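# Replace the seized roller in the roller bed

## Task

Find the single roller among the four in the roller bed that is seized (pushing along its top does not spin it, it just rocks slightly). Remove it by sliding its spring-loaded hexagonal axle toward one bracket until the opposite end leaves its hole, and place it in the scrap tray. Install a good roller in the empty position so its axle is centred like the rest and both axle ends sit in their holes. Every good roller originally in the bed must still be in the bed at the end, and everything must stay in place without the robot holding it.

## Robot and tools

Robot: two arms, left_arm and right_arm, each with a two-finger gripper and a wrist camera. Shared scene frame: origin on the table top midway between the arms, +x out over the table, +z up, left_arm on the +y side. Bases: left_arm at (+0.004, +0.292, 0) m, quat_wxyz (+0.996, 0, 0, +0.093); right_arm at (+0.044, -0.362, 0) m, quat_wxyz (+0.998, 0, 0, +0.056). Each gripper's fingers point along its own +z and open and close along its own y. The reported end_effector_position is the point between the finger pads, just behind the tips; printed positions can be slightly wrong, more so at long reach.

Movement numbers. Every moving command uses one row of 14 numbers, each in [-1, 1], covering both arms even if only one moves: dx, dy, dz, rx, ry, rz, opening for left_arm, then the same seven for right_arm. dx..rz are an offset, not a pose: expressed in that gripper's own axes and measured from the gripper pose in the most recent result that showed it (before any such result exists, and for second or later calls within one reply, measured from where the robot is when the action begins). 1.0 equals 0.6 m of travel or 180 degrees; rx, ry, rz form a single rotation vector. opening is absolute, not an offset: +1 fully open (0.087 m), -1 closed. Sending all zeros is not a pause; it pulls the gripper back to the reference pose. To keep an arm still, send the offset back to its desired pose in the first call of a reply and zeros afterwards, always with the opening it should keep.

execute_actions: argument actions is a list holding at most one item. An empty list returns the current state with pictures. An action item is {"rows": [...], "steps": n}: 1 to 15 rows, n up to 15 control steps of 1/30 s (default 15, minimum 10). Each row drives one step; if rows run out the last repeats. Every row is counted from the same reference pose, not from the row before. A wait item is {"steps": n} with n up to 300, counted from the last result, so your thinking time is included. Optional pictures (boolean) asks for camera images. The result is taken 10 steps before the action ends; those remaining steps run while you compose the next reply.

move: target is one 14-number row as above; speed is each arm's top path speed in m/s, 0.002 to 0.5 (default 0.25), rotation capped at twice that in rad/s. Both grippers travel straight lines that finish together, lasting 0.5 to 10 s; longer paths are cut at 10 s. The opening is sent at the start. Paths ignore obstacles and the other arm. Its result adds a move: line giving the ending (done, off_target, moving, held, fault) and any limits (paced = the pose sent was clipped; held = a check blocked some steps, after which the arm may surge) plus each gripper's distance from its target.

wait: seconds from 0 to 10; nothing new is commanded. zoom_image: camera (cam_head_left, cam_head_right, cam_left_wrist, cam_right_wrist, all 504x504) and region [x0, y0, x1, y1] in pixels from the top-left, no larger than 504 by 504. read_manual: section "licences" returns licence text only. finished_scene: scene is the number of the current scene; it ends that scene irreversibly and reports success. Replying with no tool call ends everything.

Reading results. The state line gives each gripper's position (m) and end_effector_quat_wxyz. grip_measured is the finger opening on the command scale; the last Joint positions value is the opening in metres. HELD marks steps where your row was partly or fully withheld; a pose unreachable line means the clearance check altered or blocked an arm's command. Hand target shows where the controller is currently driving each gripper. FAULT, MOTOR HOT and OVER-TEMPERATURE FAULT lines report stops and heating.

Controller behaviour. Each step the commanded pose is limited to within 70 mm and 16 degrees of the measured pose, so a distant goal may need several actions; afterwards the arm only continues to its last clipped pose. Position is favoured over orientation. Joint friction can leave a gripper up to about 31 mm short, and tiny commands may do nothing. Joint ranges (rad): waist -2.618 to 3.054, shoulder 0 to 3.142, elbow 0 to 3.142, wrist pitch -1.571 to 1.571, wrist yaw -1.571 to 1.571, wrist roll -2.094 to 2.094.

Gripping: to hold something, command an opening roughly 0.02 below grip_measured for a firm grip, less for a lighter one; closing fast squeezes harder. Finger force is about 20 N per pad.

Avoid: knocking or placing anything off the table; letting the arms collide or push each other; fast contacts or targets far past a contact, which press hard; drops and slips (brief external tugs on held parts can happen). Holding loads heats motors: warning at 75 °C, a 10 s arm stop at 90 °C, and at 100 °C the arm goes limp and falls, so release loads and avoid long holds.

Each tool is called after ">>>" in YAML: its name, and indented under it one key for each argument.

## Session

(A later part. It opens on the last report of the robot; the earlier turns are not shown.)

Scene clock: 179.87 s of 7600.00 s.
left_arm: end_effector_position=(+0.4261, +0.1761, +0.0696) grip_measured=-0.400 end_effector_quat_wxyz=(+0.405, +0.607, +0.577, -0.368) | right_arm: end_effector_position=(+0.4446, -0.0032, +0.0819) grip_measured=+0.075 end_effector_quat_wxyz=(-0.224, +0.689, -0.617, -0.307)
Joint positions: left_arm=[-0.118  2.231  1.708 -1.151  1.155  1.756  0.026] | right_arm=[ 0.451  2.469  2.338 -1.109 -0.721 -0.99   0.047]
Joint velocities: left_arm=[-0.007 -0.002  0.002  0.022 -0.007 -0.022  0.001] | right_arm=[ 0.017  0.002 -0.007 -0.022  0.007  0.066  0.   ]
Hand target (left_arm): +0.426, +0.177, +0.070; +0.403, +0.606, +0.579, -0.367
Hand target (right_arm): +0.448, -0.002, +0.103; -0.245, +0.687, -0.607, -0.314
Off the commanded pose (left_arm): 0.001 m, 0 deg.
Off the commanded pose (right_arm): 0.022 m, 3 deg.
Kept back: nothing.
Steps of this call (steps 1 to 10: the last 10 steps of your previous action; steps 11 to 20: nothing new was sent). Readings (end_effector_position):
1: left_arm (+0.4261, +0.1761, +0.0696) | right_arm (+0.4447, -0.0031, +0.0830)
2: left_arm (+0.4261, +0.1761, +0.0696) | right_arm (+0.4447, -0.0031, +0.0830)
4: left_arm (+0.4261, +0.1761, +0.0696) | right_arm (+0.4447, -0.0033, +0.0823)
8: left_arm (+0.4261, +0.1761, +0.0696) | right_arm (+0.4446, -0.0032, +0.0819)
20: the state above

>>> execute_actions:
  actions:
    - {"rows":[[0,0,0,0,0,0,-0.4,-0.023,-0.004,-0.021,0.004,-0.012,-0.006,0.03],[0,0,0,0,0,0,-0.4,-0.02,-0.003,-0.019,0.003,-0.01,-0.005,0.03],[0,0,0,0,0,0,-0.4,-0.017,-0.003,-0.016,0.003,-0.009,-0.004,0.03],[0,0,0,0,0,0,-0.4,-0.014,-0.002,-0.013,0.002,-0.007,-0.004,0.03],[0,0,0,0,0,0,-0.4,-0.011,-0.002,-0.01,0.002,-0.005,-0.003,0.03],[0,0,0,0,0,0,-0.4,-0.008,-0.001,-0.008,0.001,-0.004,-0.002,0.03],[0,0,0,0,0,0,-0.4,-0.005,-0.001,-0.005,0.001,-0.002,-0.001,0.03],[0,0,0,0,0,0,-0.4,-0.002,0,-0.002,0,0,0,0.03],[0,0,0,0,0,0,-0.4,0,0,0,0,0,0,0.03],[0,0,0,0,0,0,-0.4,0.003,0,0.003,0,0,0,0.03]],"steps":12}

>>> execute_actions:
  actions:
    - {"steps":22}
  pictures: true

Scene clock: 180.60 s of 7600.00 s.
left_arm: end_effector_position=(+0.4261, +0.1761, +0.0696) grip_measured=-0.400 end_effector_quat_wxyz=(+0.405, +0.607, +0.577, -0.368) | right_arm: end_effector_position=(+0.4446, -0.0033, +0.0818) grip_measured=+0.075 end_effector_quat_wxyz=(-0.224, +0.689, -0.617, -0.307)
Joint positions: left_arm=[-0.118  2.231  1.708 -1.151  1.155  1.756  0.026] | right_arm=[ 0.451  2.469  2.338 -1.109 -0.72  -0.99   0.047]
Joint velocities: left_arm=[-0.002  0.002  0.007 -0.007  0.037  0.007  0.   ] | right_arm=[-0.012 -0.017  0.007  0.051  0.007  0.007 -0.001]
Steps of this call (steps 1 to 20: nothing new was sent; steps 21 to 22: the first 2 steps of this action). Readings (end_effector_position):
21: left_arm (+0.4261, +0.1761, +0.0696) | right_arm (+0.4445, -0.0032, +0.0819)
22: the state above

Scene clock: 181.33 s of 7600.00 s.
left_arm: end_effector_position=(+0.4261, +0.1761, +0.0696) grip_measured=-0.400 end_effector_quat_wxyz=(+0.405, +0.607, +0.577, -0.368) | right_arm: end_effector_position=(+0.4444, -0.0032, +0.0811) grip_measured=+0.075 end_effector_quat_wxyz=(-0.223, +0.690, -0.618, -0.304)
Joint positions: left_arm=[-0.118  2.231  1.708 -1.151  1.155  1.756  0.026] | right_arm=[ 0.453  2.469  2.338 -1.109 -0.712 -0.99   0.047]
Joint velocities: left_arm=[-0.007  0.007  0.022 -0.037 -0.022  0.037 -0.001] | right_arm=[ 0.002  0.002 -0.007 -0.037 -0.007 -0.051  0.001]
Hand target (left_arm): +0.426, +0.176, +0.070; +0.405, +0.607, +0.577, -0.368
Hand target (right_arm): +0.444, -0.003, +0.079; -0.224, +0.689, -0.617, -0.307
Off the commanded pose (left_arm): 0.000 m, 0 deg.
Off the commanded pose (right_arm): 0.002 m, 0 deg.
Kept back: nothing.
Steps of this call (steps 1 to 10: the last 10 steps of your previous action; steps 11 to 22: nothing new was sent). Readings (end_effector_position):
1: left_arm (+0.4261, +0.1761, +0.0696) | right_arm (+0.4446, -0.0033, +0.0818)
2: left_arm (+0.4261, +0.1761, +0.0696) | right_arm (+0.4445, -0.0032, +0.0818)
4: left_arm (+0.4261, +0.1761, +0.0696) | right_arm (+0.4445, -0.0031, +0.0815)
8: left_arm (+0.4261, +0.1761, +0.0696) | right_arm (+0.4444, -0.0032, +0.0811)
22: the state above
camera_calibration (this result's frames):
cam_left_wrist: T_world_to_cam=[[-0.998027, -0.00297728, -0.0627093, 0.429585], [0.0146768, 0.96013, -0.279169, -0.140897], [0.0610402, -0.279538, -0.958192, 0.231014], [0, 0, 0, 1]] pos_world=[0.416705, 0.201136, 0.208961]
cam_right_wrist: T_world_to_cam=[[0.98892, 0.13962, -0.0504242, -0.436361], [0.144501, -0.983196, 0.111558, -0.0575428], [-0.0340012, -0.117608, -0.992478, 0.242056], [0, 0, 0, 1]] pos_world=[0.448072, 0.0328169, 0.224652]

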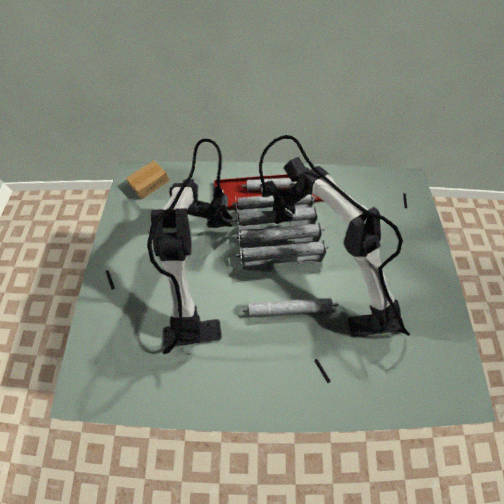

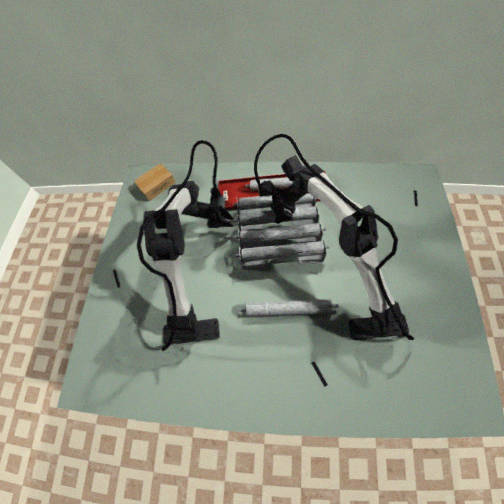

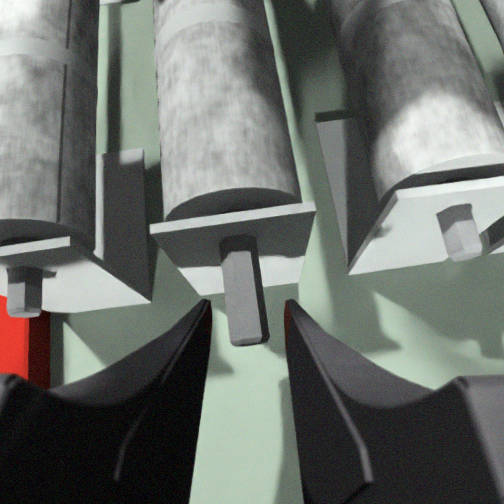

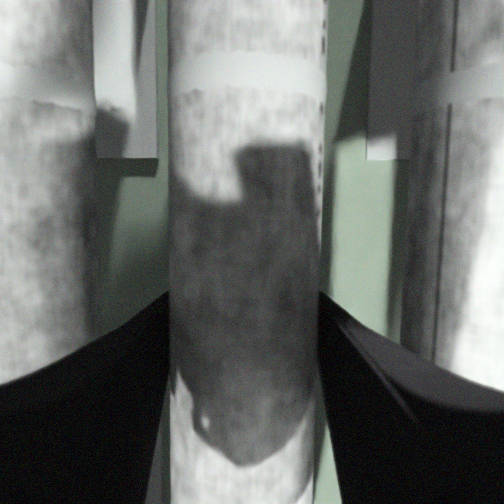

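>>> move:
  target: [0,0,0,-0.044,0.03,-0.023,-0.4,0,0,0,0,0,0,0.4]

>>> move:
  target: [0,0,0,0,0,0,-0.4,-0.06,0,-0.065,0,0,0,0.4]

>>> move:
  target: [0,0,0,0,0,0,-0.4,0.27,0,-0.24,0,-0.15,0,0.4]

Scene clock: 183.37 s of 7600.00 s.
left_arm: end_effector_position=(+0.4289, +0.1791, +0.0642) grip_measured=-0.400 end_effector_quat_wxyz=(+0.403, +0.567, +0.645, -0.318) | right_arm: end_effector_position=(+0.4447, -0.0031, +0.0811) grip_measured=+0.400 end_effector_quat_wxyz=(-0.224, +0.690, -0.618, -0.303)
Joint positions: left_arm=[-0.137  2.065  1.46  -0.724  1.061  1.349  0.026] | right_arm=[ 0.453  2.469  2.338 -1.108 -0.712 -0.99   0.061]
Joint velocities: left_arm=[ 0.002 -0.017 -0.017  0.051  0.022  0.051 -0.   ] | right_arm=[-0.007 -0.017  0.002 -0.037 -0.037  0.051 -0.   ]
Hand target (left_arm): +0.427, +0.176, +0.070; +0.406, +0.570, +0.642, -0.312
Hand target (right_arm): +0.445, -0.003, +0.081; -0.223, +0.690, -0.618, -0.303
Off the commanded pose (left_arm): 0.007 m, 1 deg.
Off the commanded pose (right_arm): 0.000 m, 0 deg.
Kept back: nothing.
move: done
camera_calibration (this result's frames):
cam_left_wrist: T_world_to_cam=[[-0.985195, -0.165755, -0.0437689, 0.454476], [-0.153727, 0.967157, -0.202422, -0.0792935], [0.075884, -0.192697, -0.97832, 0.205812], [0, 0, 0, 1]] pos_world=[0.41994, 0.19168, 0.205191]
cam_right_wrist: T_world_to_cam=[[0.988995, 0.139513, -0.0492346, -0.436758], [0.144249, -0.983249, 0.111421, -0.0573684], [-0.0328652, -0.117297, -0.992553, 0.241607], [0, 0, 0, 1]] pos_world=[0.448168, 0.0328657, 0.224696]

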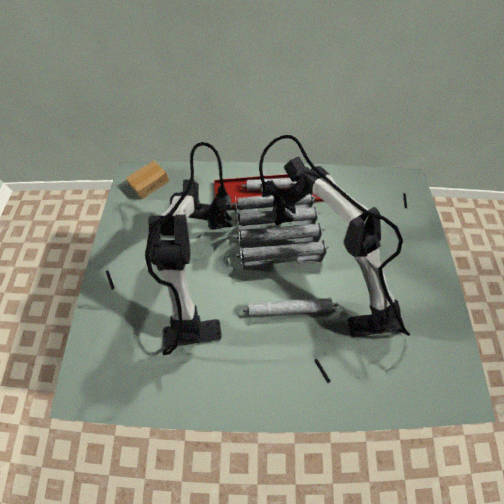

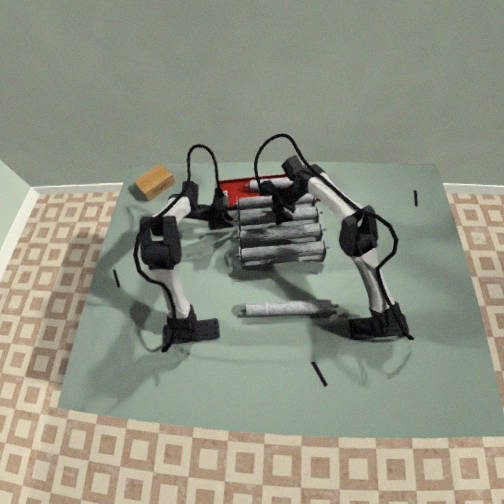

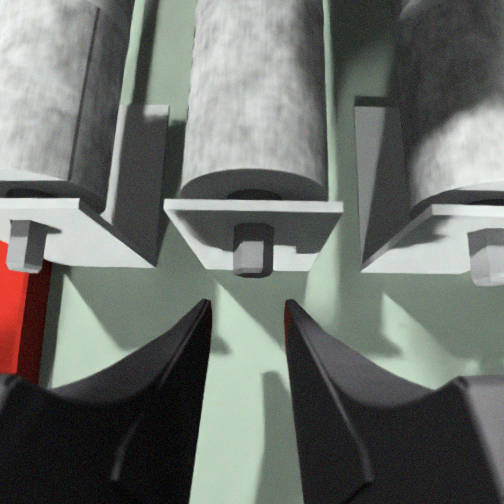

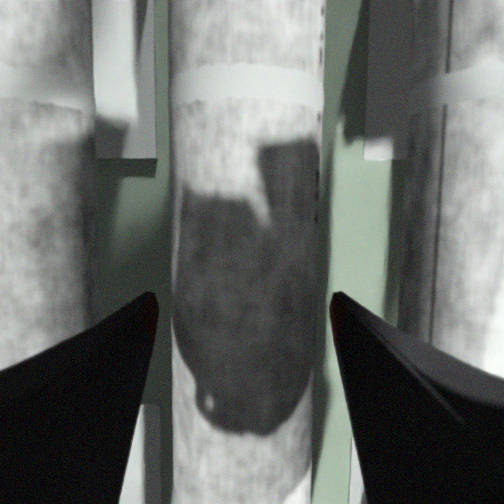

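Scene clock: 184.77 s of 7600.00 s.
left_arm: end_effector_position=(+0.4289, +0.1791, +0.0642) grip_measured=-0.400 end_effector_quat_wxyz=(+0.403, +0.567, +0.645, -0.318) | right_arm: end_effector_position=(+0.4469, -0.0015, +0.1473) grip_measured=+0.400 end_effector_quat_wxyz=(-0.246, +0.691, -0.611, -0.298)
Joint positions: left_arm=[-0.137  2.065  1.46  -0.724  1.061  1.349  0.026] | right_arm=[ 0.453  2.595  2.841 -1.433 -0.712 -0.983  0.061]
Joint velocities: left_arm=[-0.007  0.007 -0.012  0.022 -0.081  0.007  0.001] | right_arm=[ 0.002 -0.007 -0.007  0.037 -0.051 -0.066  0.   ]
Hand target (left_arm): +0.429, +0.179, +0.064; +0.403, +0.567, +0.645, -0.318
Hand target (right_arm): +0.448, -0.005, +0.134; -0.232, +0.687, -0.618, -0.302
Off the commanded pose (left_arm): 0.000 m, 0 deg.
Off the commanded pose (right_arm): 0.014 m, 3 deg.
elbow stopped short (right arm): the move would have taken joint 3 (elbow) straighter than the controller allows; a more bent joint 3 avoids this.
Kept back: nothing.
move: off_target (right_arm)
camera_calibration (this result's frames):
cam_left_wrist: T_world_to_cam=[[-0.985195, -0.165755, -0.0437689, 0.454476], [-0.153727, 0.967157, -0.202422, -0.0792935], [0.075884, -0.192697, -0.97832, 0.205812], [0, 0, 0, 1]] pos_world=[0.41994, 0.19168, 0.205191]
cam_right_wrist: T_world_to_cam=[[0.990687, 0.136002, -0.0065747, -0.442899], [0.136042, -0.986652, 0.089502, -0.0565481], [0.00568552, -0.0895629, -0.995965, 0.290878], [0, 0, 0, 1]] pos_world=[0.444813, 0.0304938, 0.291854]

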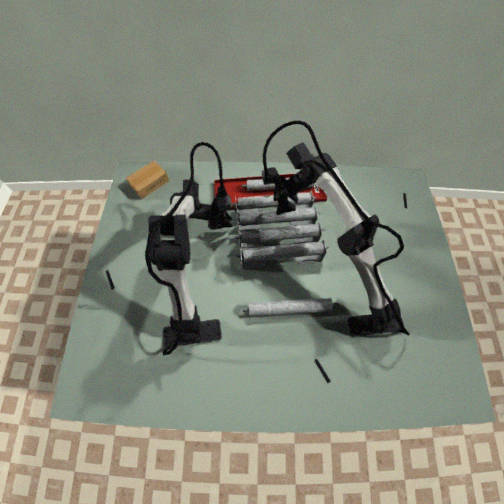

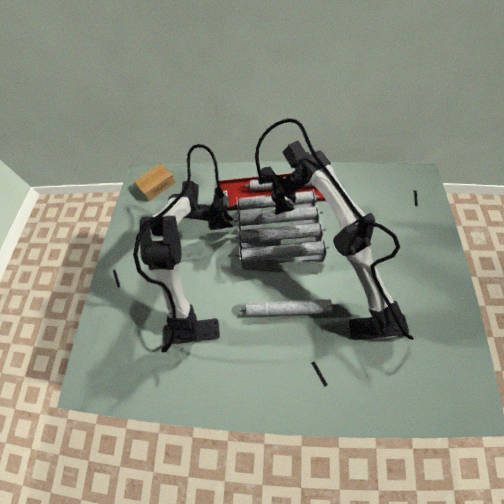

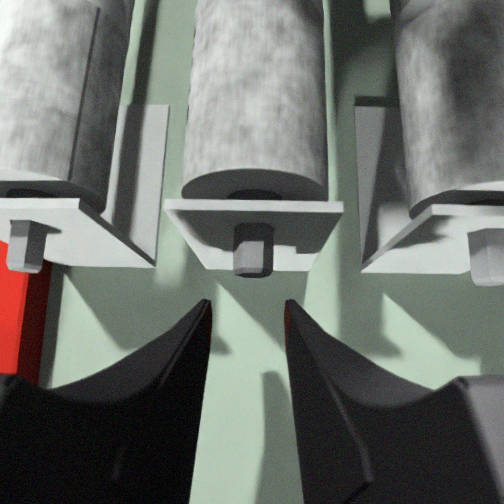

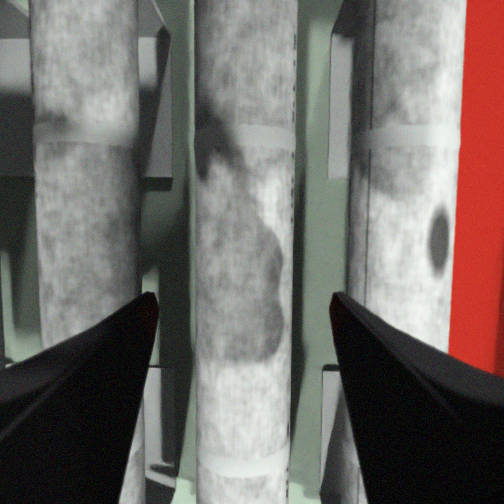

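Scene clock: 186.37 s of 7600.00 s.
left_arm: end_effector_position=(+0.4289, +0.1791, +0.0642) grip_measured=-0.400 end_effector_quat_wxyz=(+0.403, +0.567, +0.645, -0.318) | right_arm: end_effector_position=(+0.4769, -0.2172, +0.1440) grip_measured=+0.400 end_effector_quat_wxyz=(-0.408, +0.604, -0.546, -0.413)
Joint positions: left_arm=[-0.137  2.065  1.46  -0.724  1.061  1.349  0.026] | right_arm=[-0.129  2.333  2.127 -1.571 -1.231 -1.833  0.061]
Joint velocities: left_arm=[-0.007  0.012 -0.012 -0.051 -0.066  0.022  0.   ] | right_arm=[ 0.007 -0.002 -0.007  0.051  0.007  0.022 -0.   ]
Hand target (left_arm): +0.429, +0.179, +0.064; +0.403, +0.567, +0.645, -0.318
Hand target (right_arm): +0.472, -0.213, +0.130; -0.395, +0.594, -0.552, -0.432
Off the commanded pose (left_arm): 0.000 m, 0 deg.
Off the commanded pose (right_arm): 0.011 m, 5 deg.
joint sent to its limit (right arm) — the command would take joint 4 (wrist pitch) past its lower limit, so that joint was sent only as far as its limit.
Kept back: nothing.
move: off_target (right_arm)
camera_calibration (this result's frames):
cam_left_wrist: T_world_to_cam=[[-0.985195, -0.165755, -0.0437689, 0.454476], [-0.153727, 0.967157, -0.202422, -0.0792935], [0.075884, -0.192697, -0.97832, 0.205812], [0, 0, 0, 1]] pos_world=[0.41994, 0.19168, 0.205191]
cam_right_wrist: T_world_to_cam=[[0.996164, 0.0654015, 0.0581307, -0.47062], [0.0816206, -0.933965, -0.347918, -0.172837], [0.0315377, 0.351328, -0.935721, 0.34288], [0, 0, 0, 1]] pos_world=[0.472108, -0.251108, 0.288064]

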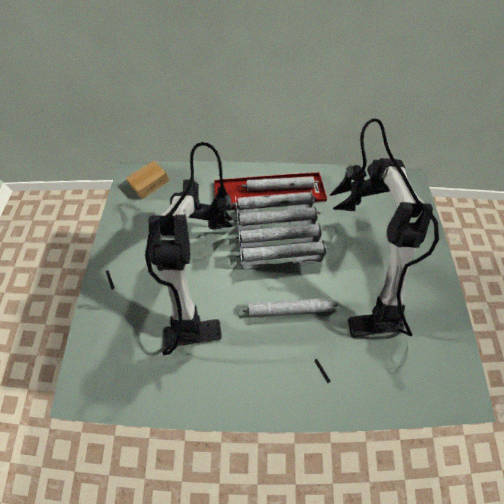

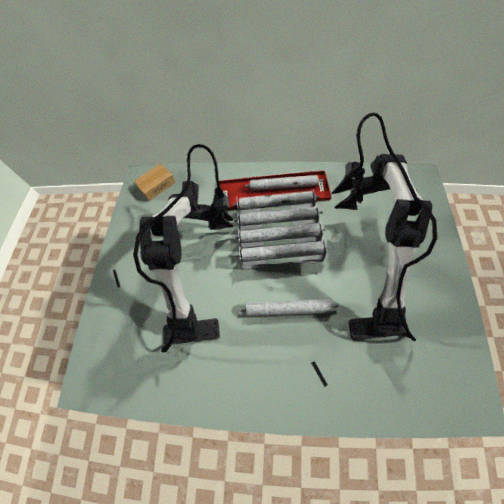

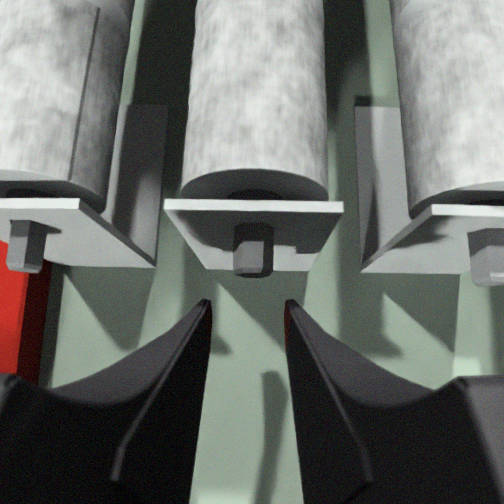

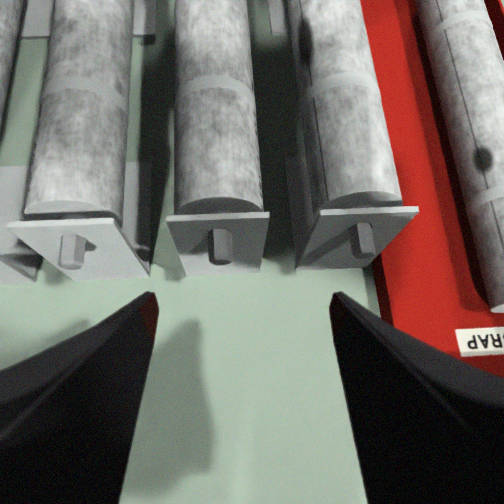

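It slid down and snapped in.

>>> finished_scene:
  scene: 1

The scene is finished: the task was done.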